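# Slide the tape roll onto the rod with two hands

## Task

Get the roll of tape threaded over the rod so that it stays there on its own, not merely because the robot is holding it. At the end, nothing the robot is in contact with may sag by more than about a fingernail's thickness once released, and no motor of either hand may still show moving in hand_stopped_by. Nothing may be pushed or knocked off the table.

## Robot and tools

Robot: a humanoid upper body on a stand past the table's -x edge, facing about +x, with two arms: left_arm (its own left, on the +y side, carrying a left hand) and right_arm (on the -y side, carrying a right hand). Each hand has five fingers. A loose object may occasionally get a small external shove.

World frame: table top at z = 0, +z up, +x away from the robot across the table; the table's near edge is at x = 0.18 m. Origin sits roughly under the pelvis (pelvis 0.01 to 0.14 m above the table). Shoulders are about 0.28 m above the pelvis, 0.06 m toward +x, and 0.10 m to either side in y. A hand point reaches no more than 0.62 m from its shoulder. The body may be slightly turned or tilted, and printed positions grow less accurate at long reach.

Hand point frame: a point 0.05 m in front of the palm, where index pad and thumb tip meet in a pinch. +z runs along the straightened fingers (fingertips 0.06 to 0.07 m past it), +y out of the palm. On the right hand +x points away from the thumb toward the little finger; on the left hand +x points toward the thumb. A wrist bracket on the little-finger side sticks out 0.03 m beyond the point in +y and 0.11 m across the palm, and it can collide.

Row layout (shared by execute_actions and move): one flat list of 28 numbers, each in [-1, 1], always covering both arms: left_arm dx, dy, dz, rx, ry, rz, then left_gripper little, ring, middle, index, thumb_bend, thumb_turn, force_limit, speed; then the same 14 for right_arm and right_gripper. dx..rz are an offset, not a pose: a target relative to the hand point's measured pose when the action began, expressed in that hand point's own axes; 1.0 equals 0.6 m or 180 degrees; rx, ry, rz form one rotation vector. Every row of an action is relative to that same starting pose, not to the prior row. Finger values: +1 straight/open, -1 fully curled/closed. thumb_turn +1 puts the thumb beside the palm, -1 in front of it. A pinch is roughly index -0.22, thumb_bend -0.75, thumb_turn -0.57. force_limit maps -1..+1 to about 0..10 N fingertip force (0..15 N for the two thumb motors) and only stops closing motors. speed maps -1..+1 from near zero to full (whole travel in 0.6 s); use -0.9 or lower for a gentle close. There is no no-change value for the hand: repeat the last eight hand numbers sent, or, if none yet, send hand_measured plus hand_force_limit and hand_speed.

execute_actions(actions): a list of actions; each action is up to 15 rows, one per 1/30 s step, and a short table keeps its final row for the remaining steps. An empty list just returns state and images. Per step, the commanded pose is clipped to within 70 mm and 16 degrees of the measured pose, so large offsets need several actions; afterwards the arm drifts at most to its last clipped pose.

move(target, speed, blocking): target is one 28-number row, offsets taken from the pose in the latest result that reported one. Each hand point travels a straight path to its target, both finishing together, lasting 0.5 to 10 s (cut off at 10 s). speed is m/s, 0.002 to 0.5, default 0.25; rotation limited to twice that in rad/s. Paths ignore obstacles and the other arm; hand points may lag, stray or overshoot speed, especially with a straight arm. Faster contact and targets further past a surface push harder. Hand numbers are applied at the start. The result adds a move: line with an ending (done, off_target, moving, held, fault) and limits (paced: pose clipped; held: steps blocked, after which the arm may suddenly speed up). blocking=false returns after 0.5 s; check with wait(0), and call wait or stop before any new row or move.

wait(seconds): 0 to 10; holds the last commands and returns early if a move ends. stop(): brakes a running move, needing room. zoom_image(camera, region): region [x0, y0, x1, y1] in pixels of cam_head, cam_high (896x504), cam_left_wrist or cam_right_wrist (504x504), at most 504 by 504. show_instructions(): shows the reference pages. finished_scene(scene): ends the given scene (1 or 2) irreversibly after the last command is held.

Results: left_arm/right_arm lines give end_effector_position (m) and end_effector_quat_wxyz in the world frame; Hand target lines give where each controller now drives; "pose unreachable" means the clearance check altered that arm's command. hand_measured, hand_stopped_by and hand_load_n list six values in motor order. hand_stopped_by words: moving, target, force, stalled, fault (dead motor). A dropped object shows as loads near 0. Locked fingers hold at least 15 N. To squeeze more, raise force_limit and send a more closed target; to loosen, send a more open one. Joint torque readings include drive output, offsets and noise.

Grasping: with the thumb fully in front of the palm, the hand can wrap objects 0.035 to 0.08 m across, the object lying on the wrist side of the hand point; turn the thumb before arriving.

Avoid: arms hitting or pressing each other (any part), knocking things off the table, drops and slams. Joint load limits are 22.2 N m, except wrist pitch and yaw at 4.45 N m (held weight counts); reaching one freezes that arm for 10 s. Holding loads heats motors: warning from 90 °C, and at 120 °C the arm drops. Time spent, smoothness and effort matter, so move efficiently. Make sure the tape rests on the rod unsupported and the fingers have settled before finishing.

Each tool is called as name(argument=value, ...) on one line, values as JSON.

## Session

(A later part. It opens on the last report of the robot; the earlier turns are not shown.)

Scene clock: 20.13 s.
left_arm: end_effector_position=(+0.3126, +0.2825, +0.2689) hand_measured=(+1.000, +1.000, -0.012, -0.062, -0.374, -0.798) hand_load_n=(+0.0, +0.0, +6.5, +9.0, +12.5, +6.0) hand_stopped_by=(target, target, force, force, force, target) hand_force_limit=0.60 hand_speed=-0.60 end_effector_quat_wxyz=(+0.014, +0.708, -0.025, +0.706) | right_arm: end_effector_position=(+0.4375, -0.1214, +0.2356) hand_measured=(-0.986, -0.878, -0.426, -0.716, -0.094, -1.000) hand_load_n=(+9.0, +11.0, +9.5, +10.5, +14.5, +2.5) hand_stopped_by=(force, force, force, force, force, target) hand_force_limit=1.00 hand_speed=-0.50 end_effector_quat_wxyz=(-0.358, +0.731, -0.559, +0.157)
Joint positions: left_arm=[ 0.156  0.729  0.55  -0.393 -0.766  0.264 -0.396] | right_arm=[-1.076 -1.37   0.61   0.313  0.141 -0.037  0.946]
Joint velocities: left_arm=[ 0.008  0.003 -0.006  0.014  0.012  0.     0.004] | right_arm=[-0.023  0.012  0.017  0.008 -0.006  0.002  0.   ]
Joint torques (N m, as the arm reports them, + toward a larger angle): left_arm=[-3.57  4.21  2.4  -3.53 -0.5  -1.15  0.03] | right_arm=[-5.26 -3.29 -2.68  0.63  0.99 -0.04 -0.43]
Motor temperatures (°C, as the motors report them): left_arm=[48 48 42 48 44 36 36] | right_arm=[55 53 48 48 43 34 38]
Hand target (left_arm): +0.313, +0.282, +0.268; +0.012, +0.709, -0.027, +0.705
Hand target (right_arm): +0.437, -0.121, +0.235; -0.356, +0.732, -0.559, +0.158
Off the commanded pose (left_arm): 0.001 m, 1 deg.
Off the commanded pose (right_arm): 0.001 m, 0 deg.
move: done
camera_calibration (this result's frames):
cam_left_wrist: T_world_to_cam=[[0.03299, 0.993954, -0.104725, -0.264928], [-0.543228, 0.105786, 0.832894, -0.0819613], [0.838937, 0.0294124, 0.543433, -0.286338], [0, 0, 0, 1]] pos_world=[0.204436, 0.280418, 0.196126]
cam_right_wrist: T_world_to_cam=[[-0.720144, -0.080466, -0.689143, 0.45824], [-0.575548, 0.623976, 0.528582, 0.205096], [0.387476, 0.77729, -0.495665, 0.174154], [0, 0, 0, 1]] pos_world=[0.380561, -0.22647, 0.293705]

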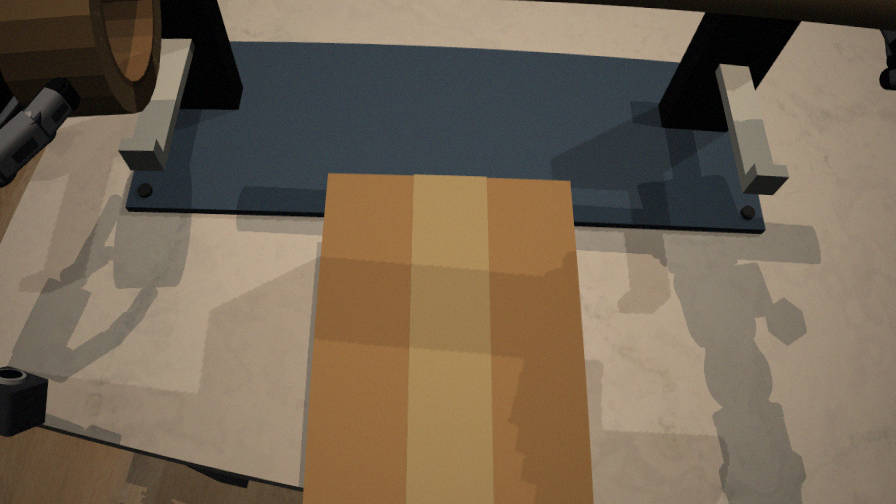

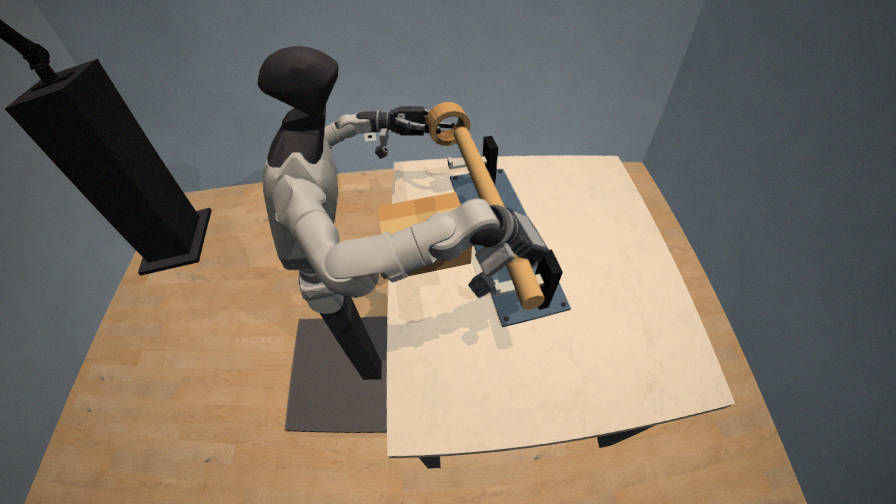

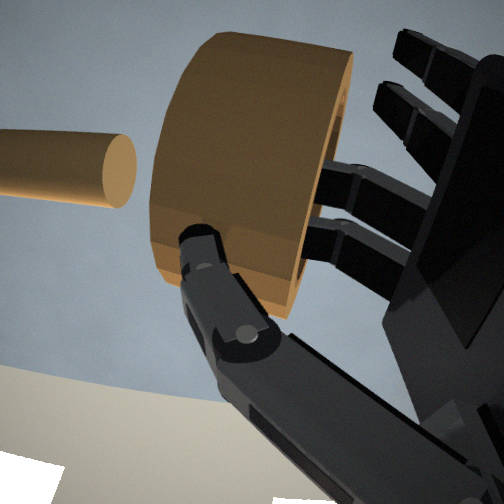

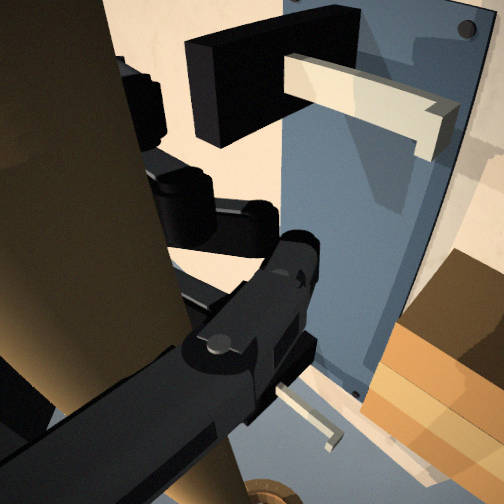

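move(target=[0.018,0.05,0.025,0,0,0,1,1,-0.5,-0.5,-0.55,-0.8,0.6,-0.6,0,0,0,0,0,0,-1,-1,-1,-1,-0.75,-1,1,-0.5], speed=0.06)

move(target=[0,0.063,0.075,0,0,0,1,1,-0.5,-0.5,-0.55,-0.8,0.6,-0.6,-0.193,-0.043,0.092,0,0,0,-1,-1,-1,-1,-0.75,-1,1,-0.5], speed=0.05)

zoom_image(camera="cam_high", region=[350,80,590,330])

Scene clock: 21.63 s.
left_arm: end_effector_position=(+0.3255, +0.2523, +0.2801) hand_measured=(+1.000, +1.000, -0.012, -0.062, -0.374, -0.798) hand_load_n=(+0.0, +0.0, +6.5, +9.0, +12.5, +6.0) hand_stopped_by=(target, target, force, force, force, target) hand_force_limit=0.60 hand_speed=-0.60 end_effector_quat_wxyz=(+0.013, +0.707, -0.025, +0.707) | right_arm: end_effector_position=(+0.4375, -0.1214, +0.2355) hand_measured=(-0.986, -0.878, -0.426, -0.716, -0.094, -1.000) hand_load_n=(+9.0, +11.0, +9.5, +10.5, +14.5, +2.5) hand_stopped_by=(force, force, force, force, force, target) hand_force_limit=1.00 hand_speed=-0.50 end_effector_quat_wxyz=(-0.358, +0.731, -0.559, +0.157)
Joint positions: left_arm=[ 0.112  0.725  0.473 -0.551 -0.771  0.37  -0.225] | right_arm=[-1.076 -1.37   0.611  0.313  0.141 -0.037  0.946]
Joint velocities: left_arm=[ 0.014  0.014 -0.005  0.006 -0.008  0.002  0.   ] | right_arm=[-0.011 -0.006  0.02   0.006 -0.002  0.     0.   ]
Joint torques (N m, as the arm reports them, + toward a larger angle): left_arm=[-3.89  3.07  2.33 -3.6  -0.68 -1.21  0.04] | right_arm=[-5.04 -3.41 -2.78  0.83  1.14 -0.16 -0.51]
Motor temperatures (°C, as the motors report them): left_arm=[48 48 42 48 44 36 36] | right_arm=[56 54 48 48 43 34 38]
Hand target (left_arm): +0.326, +0.252, +0.280; +0.015, +0.707, -0.023, +0.707
Hand target (right_arm): +0.438, -0.121, +0.236; -0.358, +0.731, -0.559, +0.157
Off the commanded pose (left_arm): 0.001 m, 0 deg.
Off the commanded pose (right_arm): 0.000 m, 0 deg.
move: done
camera_calibration (this result's frames):
cam_left_wrist: T_world_to_cam=[[0.0318095, 0.994189, -0.10284, -0.234342], [-0.545699, 0.103478, 0.831568, -0.0793265], [0.837377, 0.029668, 0.545819, -0.302509], [0, 0, 0, 1]] pos_world=[0.217481, 0.250164, 0.206981]
cam_right_wrist: T_world_to_cam=[[-0.720404, -0.080669, -0.688847, 0.458138], [-0.575354, 0.62412, 0.528623, 0.205075], [0.38728, 0.777153, -0.496032, 0.174288], [0, 0, 0, 1]] pos_world=[0.380536, -0.226482, 0.293632]

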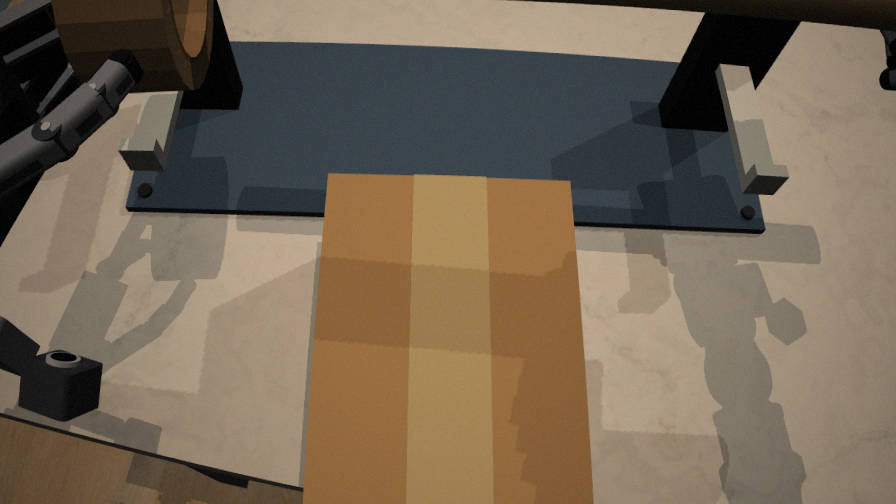

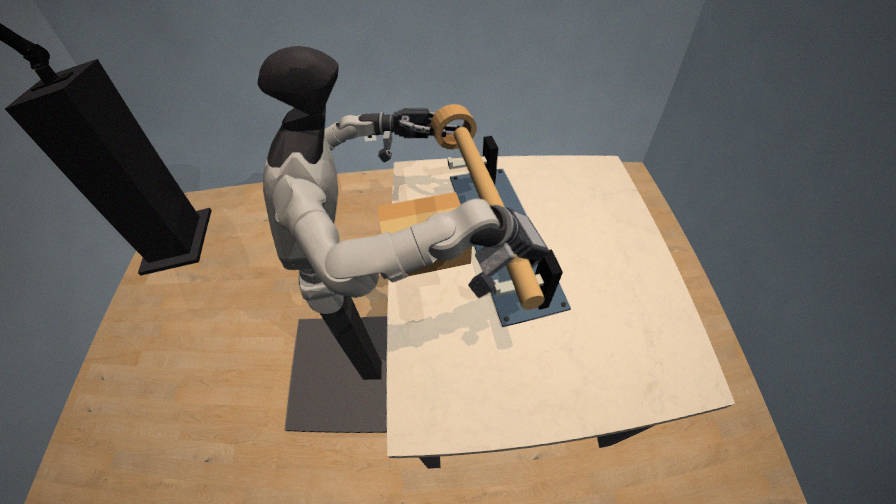

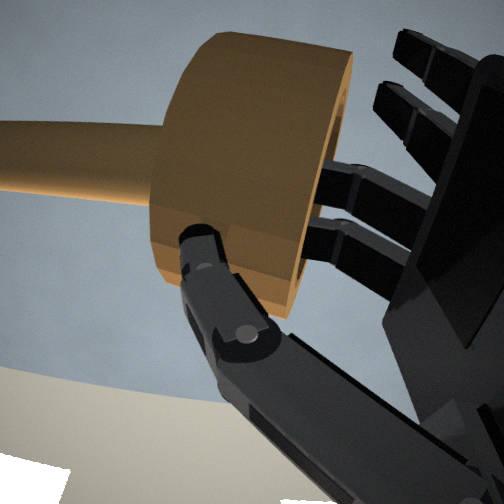

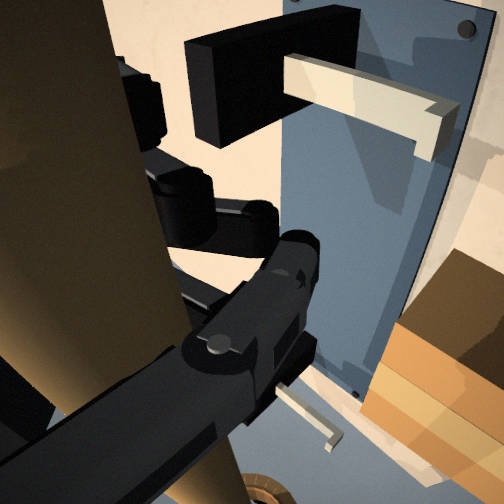

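Scene clock: 24.57 s.
left_arm: end_effector_position=(+0.3670, +0.2095, +0.2806) hand_measured=(+1.000, +1.000, -0.012, -0.062, -0.374, -0.798) hand_load_n=(+0.0, +0.0, +6.5, +9.0, +12.5, +6.0) hand_stopped_by=(target, target, force, force, force, target) hand_force_limit=0.60 hand_speed=-0.60 end_effector_quat_wxyz=(+0.018, +0.705, -0.024, +0.708) | right_arm: end_effector_position=(+0.4485, +0.0087, +0.2325) hand_measured=(-0.986, -0.878, -0.426, -0.716, -0.094, -1.000) hand_load_n=(+9.0, +11.0, +9.5, +10.5, +14.5, +2.5) hand_stopped_by=(force, force, force, force, force, target) hand_force_limit=1.00 hand_speed=-0.50 end_effector_quat_wxyz=(-0.354, +0.736, -0.555, +0.158)
Joint positions: left_arm=[-0.121  0.716  0.191 -0.558 -0.716  0.439  0.014] | right_arm=[-1.405 -0.979  0.811  0.118 -0.042  0.554  0.951]
Joint velocities: left_arm=[ 0.005  0.012 -0.003 -0.003 -0.002  0.     0.005] | right_arm=[0.002 0.012 0.005 0.003 0.003 0.007 0.   ]
Joint torques (N m, as the arm reports them, + toward a larger angle): left_arm=[-5.16  2.79  2.35 -3.53  0.12 -1.32  0.  ] | right_arm=[-6.73 -2.16 -2.61  0.38  0.16 -0.09 -0.49]
Motor temperatures (°C, as the motors report them): left_arm=[48 49 42 48 44 37 36] | right_arm=[57 54 48 47 43 34 38]
Hand target (left_arm): +0.368, +0.210, +0.280; +0.016, +0.706, -0.024, +0.708
Hand target (right_arm): +0.450, +0.007, +0.232; -0.353, +0.735, -0.556, +0.161
Off the commanded pose (left_arm): 0.003 m, 1 deg.
Off the commanded pose (right_arm): 0.005 m, 1 deg.
move: off_target (right_arm)
camera_calibration (this result's frames):
cam_left_wrist: T_world_to_cam=[[0.0388461, 0.992858, -0.112801, -0.192596], [-0.548195, 0.115557, 0.828329, -0.0533435], [0.835448, 0.0296598, 0.548769, -0.336352], [0, 0, 0, 1]] pos_world=[0.259243, 0.207361, 0.20704]
cam_right_wrist: T_world_to_cam=[[-0.720029, -0.0966322, -0.687183, 0.474132], [-0.581449, 0.62453, 0.52142, 0.136203], [0.378781, 0.774999, -0.505867, 0.0735853], [0, 0, 0, 1]] pos_world=[0.392711, -0.0962749, 0.292021]

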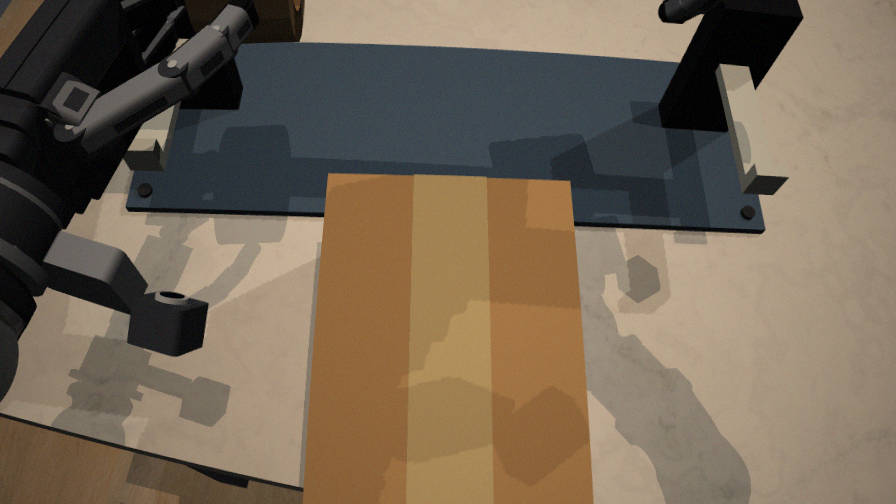

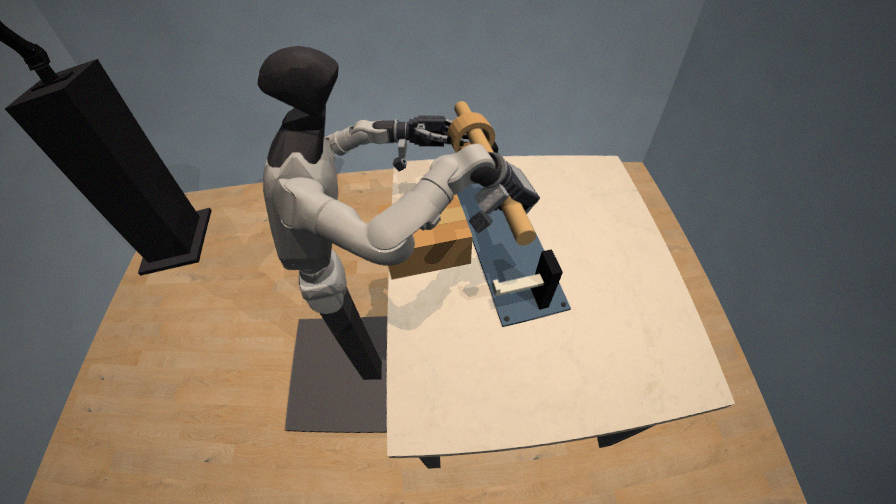

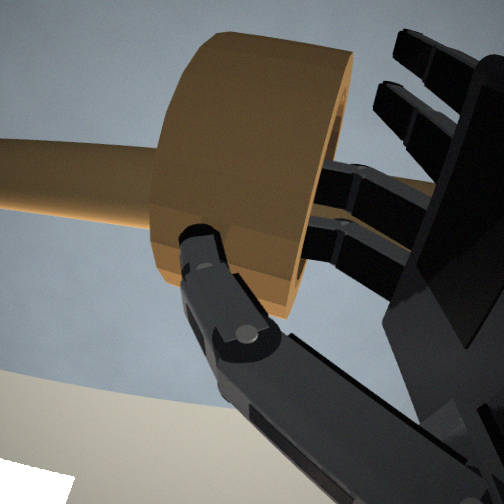

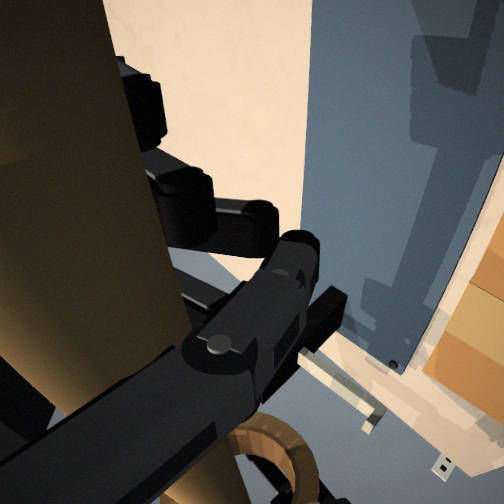

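Region (350, 80, 590, 330) of cam_high's 896x504 image, scaled by 2.016, with more detail than that image has; it fills the left 484 columns of this view, and the rest is white.

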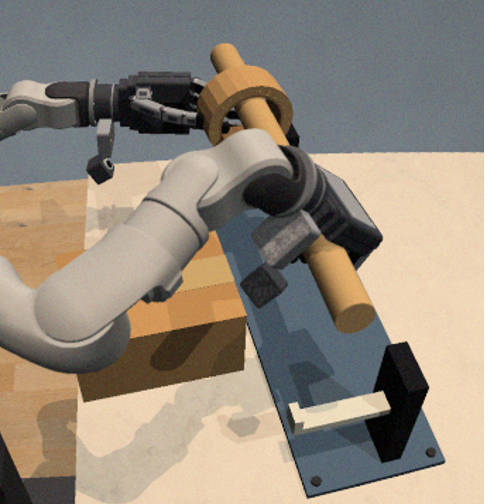

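move(target=[-0.015,0,0,0,0,0,1,1,0.05,0.02,0.3,-0.8,0.6,-0.4,0,0,0,0,0,0,-1,-1,-1,-1,-0.75,-1,1,-0.5])

move(target=[0,-0.07,-0.02,0,0,0,1,1,0.05,0.02,0.3,0,0.6,-0.4,0,0,0,0,0,0,-1,-1,-1,-1,-0.75,-1,1,-0.5], speed=0.06)

move(target=[0,-0.03,-0.14,0,0,0,1,1,0.05,0.02,0.3,0,0.6,-0.4,0,0,0,0,0,0,-1,-1,-1,-1,-0.75,-1,1,-0.5], speed=0.12)

move(target=[0,0,0,0,0,0,1,1,0.05,0.02,0.3,0,0.6,-0.4,0.02,0.095,0.14,0,-0.01,0.01,-1,-1,-1,-1,-0.75,-1,1,-0.5], speed=0.07)

Scene clock: 26.63 s.
left_arm: end_effector_position=(+0.3669, +0.2102, +0.2721) hand_measured=(+1.000, +1.000, +0.050, +0.020, +0.300, -0.800) hand_load_n=(+0.0, +0.0, +0.0, +0.0, +0.0, +0.0) hand_stopped_by=(target, target, target, target, target, target) hand_force_limit=0.60 hand_speed=-0.40 end_effector_quat_wxyz=(+0.018, +0.705, -0.023, +0.708) | right_arm: end_effector_position=(+0.4459, +0.0070, +0.2267) hand_measured=(-0.986, -0.878, -0.426, -0.716, -0.094, -1.000) hand_load_n=(+7.0, +10.0, +9.0, +11.5, +14.0, +3.5) hand_stopped_by=(force, force, force, force, force, target) hand_force_limit=1.00 hand_speed=-0.50 end_effector_quat_wxyz=(-0.346, +0.740, -0.555, +0.155)
Joint positions: left_arm=[-0.103  0.704  0.167 -0.526 -0.687  0.387 -0.001] | right_arm=[-1.399 -0.979  0.822  0.117 -0.043  0.551  0.957]
Joint velocities: left_arm=[0.012 0.    0.    0.    0.012 0.    0.   ] | right_arm=[-0.002 -0.003 -0.002  0.009  0.006  0.     0.   ]
Joint torques (N m, as the arm reports them, + toward a larger angle): left_arm=[-4.02  2.76  1.77 -3.08  0.21 -1.01 -0.24] | right_arm=[-7.08 -2.26 -3.36  0.4   0.37 -0.05 -0.68]
Motor temperatures (°C, as the motors report them): left_arm=[48 49 42 48 44 38 36] | right_arm=[59 54 49 47 43 34 38]
Hand target (left_arm): +0.367, +0.209, +0.271; +0.018, +0.705, -0.024, +0.708
Hand target (right_arm): +0.448, +0.009, +0.233; -0.354, +0.736, -0.555, +0.158
Off the commanded pose (left_arm): 0.001 m, 0 deg.
Off the commanded pose (right_arm): 0.007 m, 1 deg.
move: off_target (right_arm)
camera_calibration (this result's frames):
cam_left_wrist: T_world_to_cam=[[0.0366847, 0.992787, -0.114145, -0.193031], [-0.547998, 0.115502, 0.828467, -0.0464936], [0.835675, 0.0321593, 0.548282, -0.332138], [0, 0, 0, 1]] pos_world=[0.259163, 0.20769, 0.19859]
cam_right_wrist: T_world_to_cam=[[-0.730205, -0.107044, -0.67479, 0.469892], [-0.575308, 0.62908, 0.522761, 0.135677], [0.368538, 0.769935, -0.520941, 0.0810164], [0, 0, 0, 1]] pos_world=[0.391316, -0.0974298, 0.288356]

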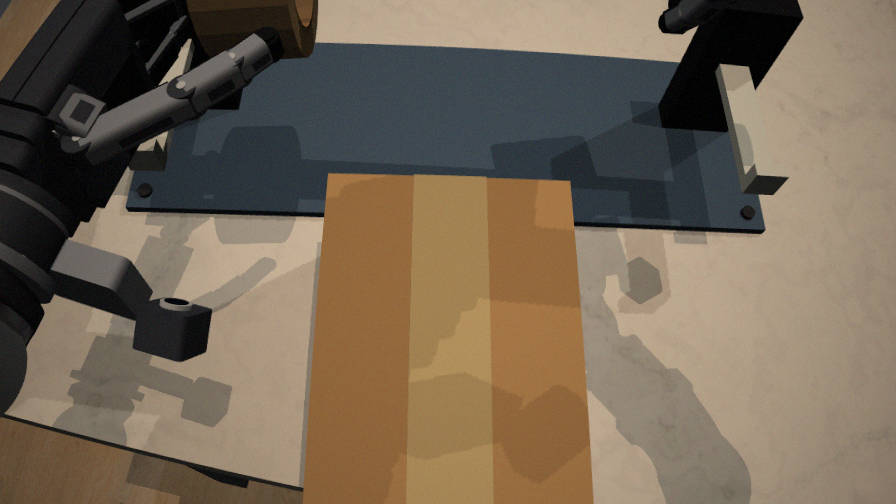

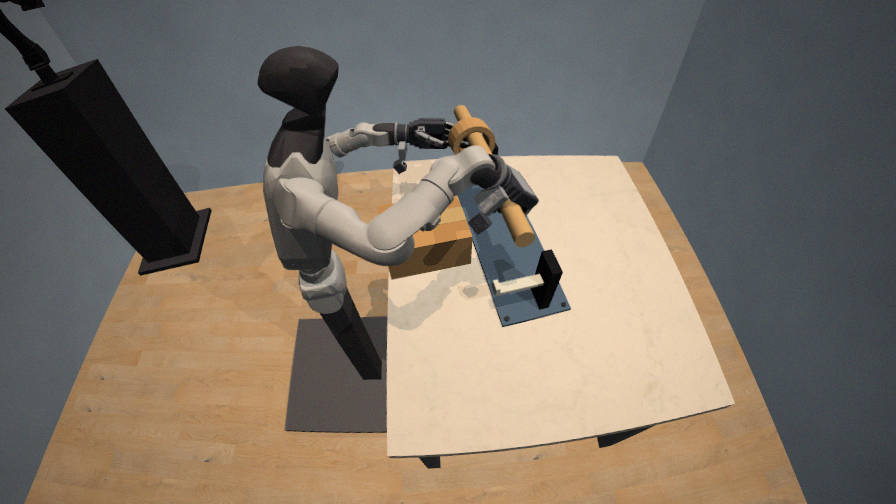

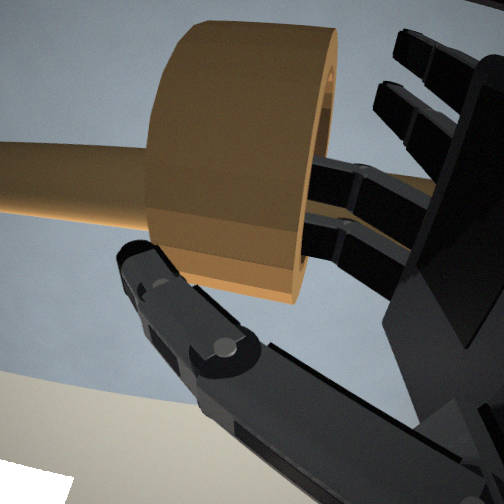

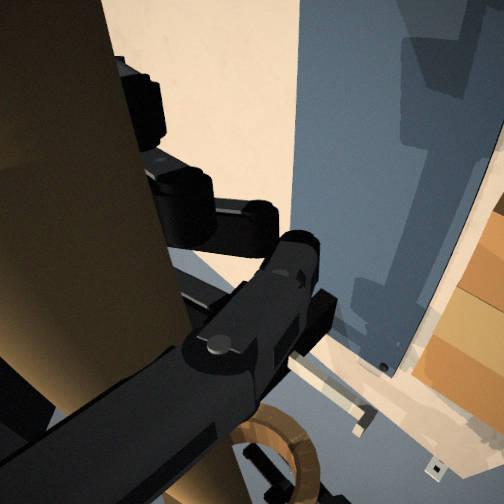

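Scene clock: 27.83 s.
left_arm: end_effector_position=(+0.3588, +0.2529, +0.2690) hand_measured=(+1.000, +1.000, +0.050, +0.020, +0.300, +0.000) hand_load_n=(+0.0, +0.0, +0.0, +0.5, +0.0, +0.0) hand_stopped_by=(target, target, target, target, target, target) hand_force_limit=0.60 hand_speed=-0.40 end_effector_quat_wxyz=(+0.015, +0.709, -0.025, +0.705) | right_arm: end_effector_position=(+0.4435, +0.0055, +0.2217) hand_measured=(-0.986, -0.878, -0.426, -0.716, -0.094, -1.000) hand_load_n=(+7.0, +10.0, +9.0, +11.5, +14.0, +3.5) hand_stopped_by=(force, force, force, force, force, target) hand_force_limit=1.00 hand_speed=-0.50 end_effector_quat_wxyz=(-0.339, +0.744, -0.556, +0.153)
Joint positions: left_arm=[-0.058  0.756  0.319 -0.385 -0.724  0.328 -0.192] | right_arm=[-1.393 -0.979  0.831  0.117 -0.043  0.548  0.961]
Joint velocities: left_arm=[-0.006  0.    -0.006 -0.002  0.003  0.     0.   ] | right_arm=[ 0.003 -0.015 -0.017  0.006 -0.008  0.     0.   ]
Joint torques (N m, as the arm reports them, + toward a larger angle): left_arm=[-4.04  3.5   2.44 -3.08 -0.37 -1.   -0.31] | right_arm=[-7.07 -2.21 -3.27  0.42  0.39 -0.05 -0.62]
Motor temperatures (°C, as the motors report them): left_arm=[48 49 42 48 44 38 36] | right_arm=[60 54 49 47 43 34 38]
Hand target (left_arm): +0.358, +0.253, +0.271; +0.016, +0.706, -0.024, +0.708
Hand target (right_arm): +0.446, +0.007, +0.227; -0.346, +0.740, -0.555, +0.155
Off the commanded pose (left_arm): 0.004 m, 1 deg.
Off the commanded pose (right_arm): 0.006 m, 1 deg.
move: off_target (left_arm, right_arm)
camera_calibration (this result's frames):
cam_left_wrist: T_world_to_cam=[[0.0335399, 0.993762, -0.106358, -0.236661], [-0.539822, 0.107573, 0.834878, -0.0560085], [0.841111, 0.0294129, 0.540062, -0.324048], [0, 0, 0, 1]] pos_world=[0.250263, 0.250741, 0.196596]
cam_right_wrist: T_world_to_cam=[[-0.738628, -0.116464, -0.663977, 0.465941], [-0.570506, 0.632685, 0.523672, 0.135517], [0.3591, 0.765601, -0.533762, 0.0874354], [0, 0, 0, 1]] pos_world=[0.390072, -0.098415, 0.285077]

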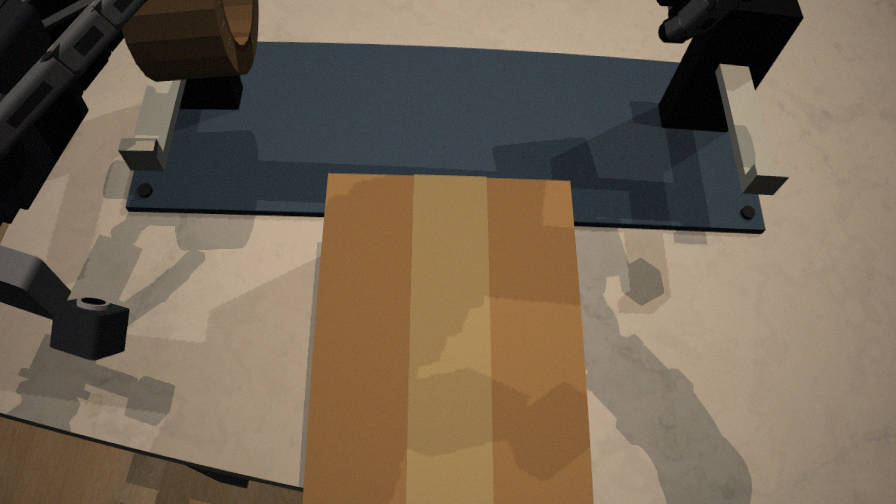

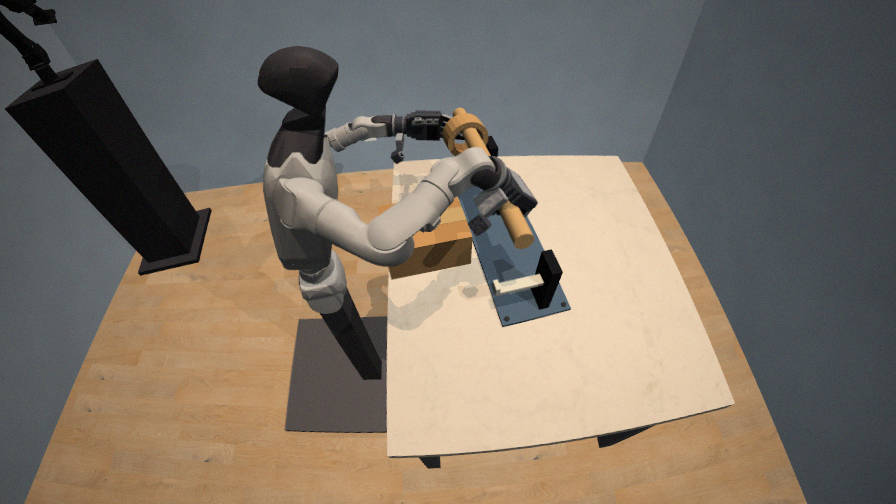

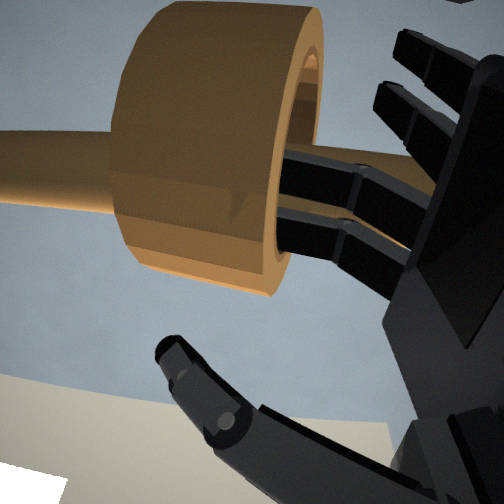

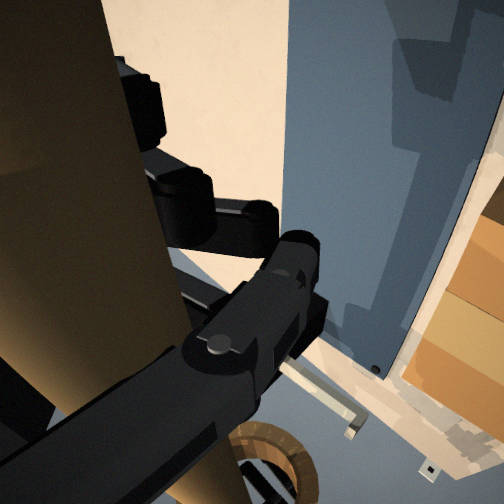

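Scene clock: 28.90 s.
left_arm: end_effector_position=(+0.2785, +0.2825, +0.2704) hand_measured=(+1.000, +1.000, +0.050, +0.020, +0.300, +0.000) hand_load_n=(+0.0, +0.0, +0.5, +5.0, +0.0, +0.0) hand_stopped_by=(target, target, target, target, target, target) hand_force_limit=0.60 hand_speed=-0.40 end_effector_quat_wxyz=(+0.002, +0.711, -0.023, +0.703) | right_arm: end_effector_position=(+0.4224, +0.0231, +0.2162) hand_measured=(-0.986, -0.878, -0.426, -0.716, -0.094, -1.000) hand_load_n=(+9.0, +10.0, +8.5, +4.5, +15.5, +2.5) hand_stopped_by=(force, force, force, force, force, target) hand_force_limit=1.00 hand_speed=-0.50 end_effector_quat_wxyz=(-0.337, +0.775, -0.521, +0.121)
Joint positions: left_arm=[ 0.367  0.698  0.651 -0.501 -0.821  0.201 -0.412] | right_arm=[-1.389 -0.961  0.838  0.079 -0.018  0.5    0.983]
Joint velocities: left_arm=[-0.002 -0.009  0.     0.    -0.002  0.    -0.002] | right_arm=[ 0.006 -0.011  0.011  0.002  0.002  0.     0.   ]
Joint torques (N m, as the arm reports them, + toward a larger angle): left_arm=[-1.42  2.86  2.79 -3.7  -1.16 -1.34 -0.93] | right_arm=[-6.48 -4.02 -3.26  3.07 -0.34  1.58 -1.16]
Motor temperatures (°C, as the motors report them): left_arm=[48 49 42 48 44 38 36] | right_arm=[61 54 49 48 43 34 39]
Hand target (left_arm): +0.276, +0.279, +0.271; +0.009, +0.710, -0.026, +0.704
Hand target (right_arm): +0.442, +0.005, +0.222; -0.339, +0.744, -0.555, +0.153
Off the commanded pose (left_arm): 0.007 m, 2 deg.
Off the commanded pose (right_arm): 0.028 m, 6 deg.
move: off_target (left_arm, right_arm)
camera_calibration (this result's frames):
cam_left_wrist: T_world_to_cam=[[0.0122789, 0.995845, -0.090237, -0.262241], [-0.537855, 0.0826544, 0.838976, -0.0983198], [0.842948, 0.0382327, 0.536635, -0.260257], [0, 0, 0, 1]] pos_world=[0.169721, 0.279228, 0.198487]
cam_right_wrist: T_world_to_cam=[[-0.745185, -0.195769, -0.637475, 0.447651], [-0.615862, 0.568668, 0.545281, 0.131169], [0.255762, 0.798932, -0.544329, 0.123782], [0, 0, 0, 1]] pos_world=[0.382705, -0.085849, 0.281221]

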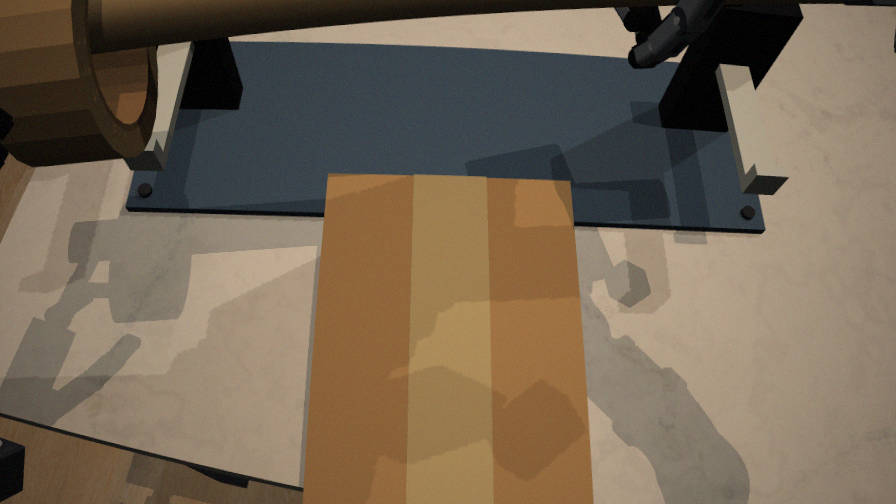

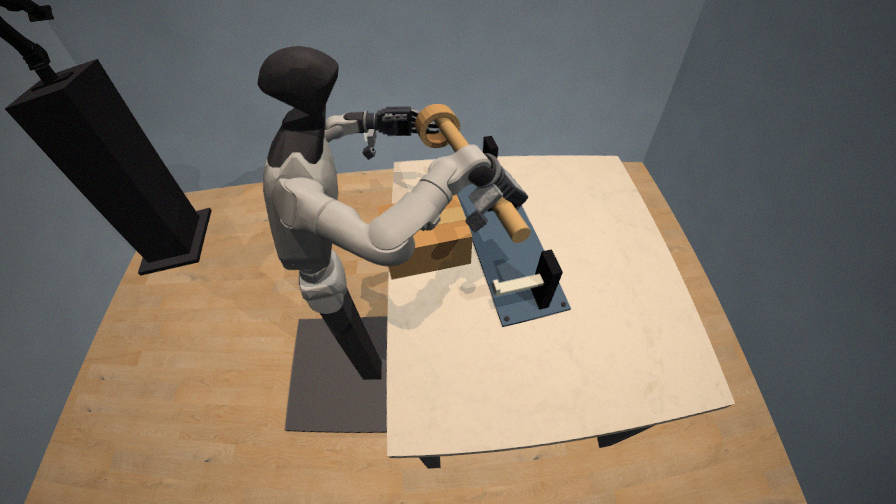

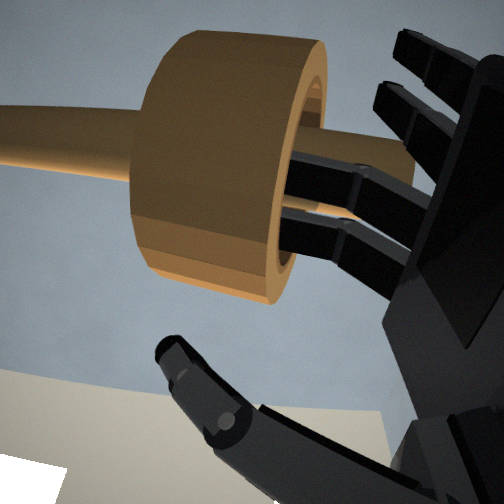

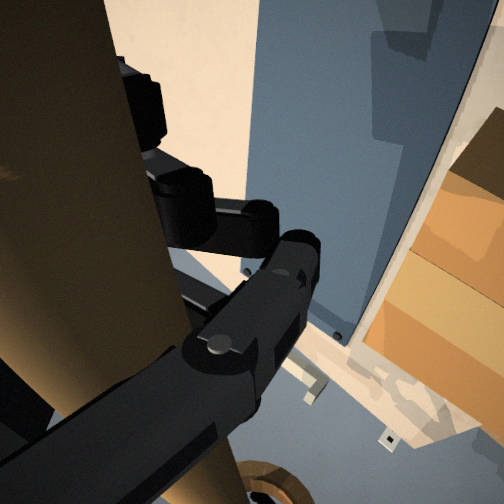

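Scene clock: 30.77 s.
left_arm: end_effector_position=(+0.2773, +0.2927, +0.2456) hand_measured=(+1.000, +1.000, +0.050, +0.020, +0.300, +0.000) hand_load_n=(+0.0, +0.0, +0.0, +4.0, +0.0, +0.0) hand_stopped_by=(target, target, target, target, target, target) hand_force_limit=0.60 hand_speed=-0.40 end_effector_quat_wxyz=(-0.004, +0.740, -0.000, +0.672) | right_arm: end_effector_position=(+0.4290, +0.0460, +0.1274) hand_measured=(-0.980, -0.878, -0.426, -0.718, -0.094, -1.000) hand_load_n=(+21.0, +13.0, +8.0, +0.0, +15.5, +1.5) hand_stopped_by=(force, force, force, force, force, target) hand_force_limit=1.00 hand_speed=-0.50 end_effector_quat_wxyz=(-0.369, +0.764, -0.522, +0.086)
Joint positions: left_arm=[ 0.383  0.674  0.648 -0.479 -0.789  0.254 -0.409] | right_arm=[-1.208 -0.777  0.929  0.322 -0.011  0.281  0.668]
Joint velocities: left_arm=[ 0.008 -0.02   0.005 -0.011  0.012  0.012 -0.016] | right_arm=[-0.008  0.     0.031  0.02   0.021 -0.002 -0.015]
Joint torques (N m, as the arm reports them, + toward a larger angle): left_arm=[-4.4   3.63  3.54 -5.81 -1.54 -2.45 -1.22] | right_arm=[-5.44 -2.32 -0.06  1.15 -0.89  0.31 -0.22]
Motor temperatures (°C, as the motors report them): left_arm=[48 49 42 49 44 40 36] | right_arm=[61 54 49 47 43 34 39]
Hand target (left_arm): +0.278, +0.282, +0.269; +0.001, +0.711, -0.023, +0.703
Hand target (right_arm): +0.432, +0.032, +0.117; -0.348, +0.768, -0.527, +0.106
Off the commanded pose (left_arm): 0.027 m, 6 deg.
Off the commanded pose (right_arm): 0.019 m, 3 deg.
move: off_target (left_arm, right_arm)
camera_calibration (this result's frames):
cam_left_wrist: T_world_to_cam=[[-0.0376957, 0.993113, -0.110927, -0.254915], [-0.468811, 0.0804564, 0.879627, -0.107469], [0.882494, 0.085162, 0.46255, -0.252835], [0, 0, 0, 1]] pos_world=[0.163134, 0.283338, 0.183205]
cam_right_wrist: T_world_to_cam=[[-0.753614, -0.150157, -0.639936, 0.402308], [-0.615414, 0.503223, 0.606657, 0.165683], [0.230937, 0.851011, -0.471645, 0.0544007], [0, 0, 0, 1]] pos_world=[0.392586, -0.0692614, 0.182597]

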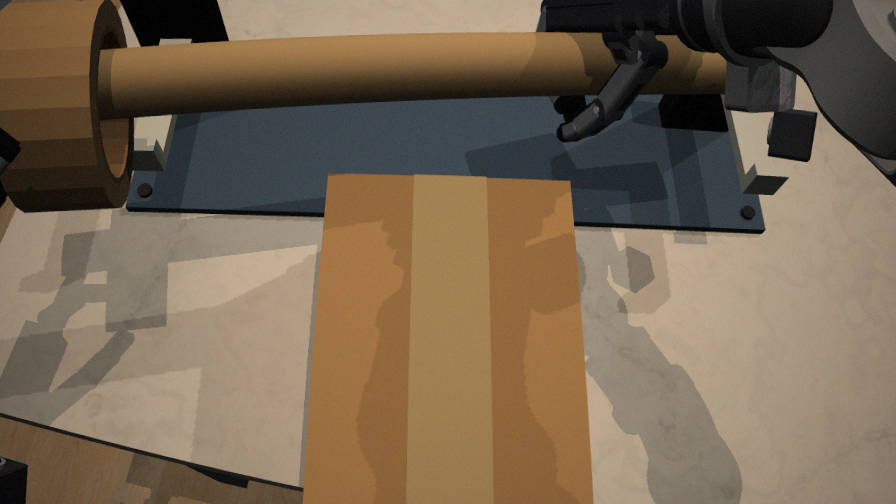

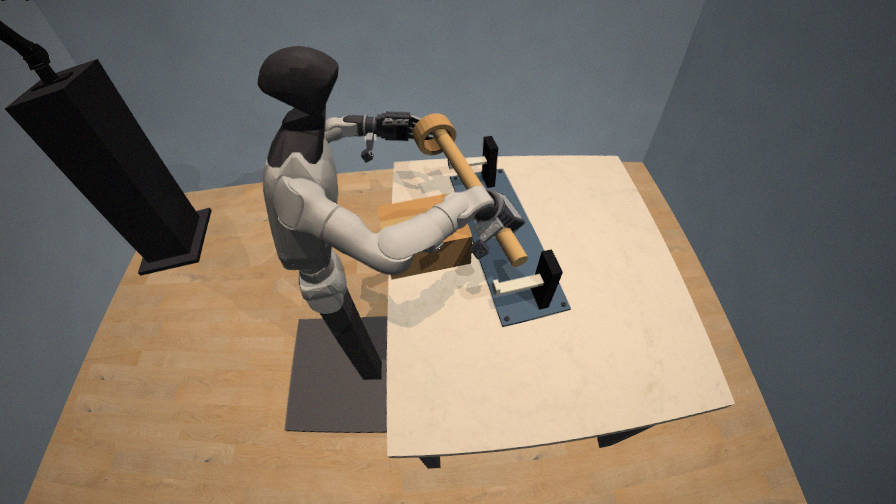

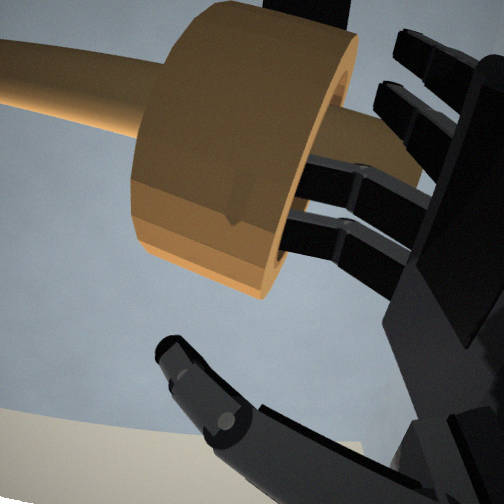

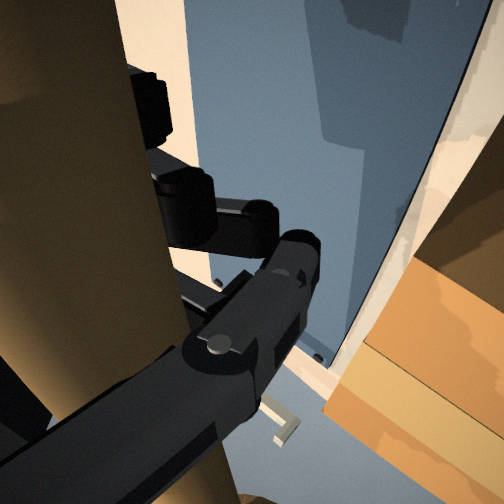

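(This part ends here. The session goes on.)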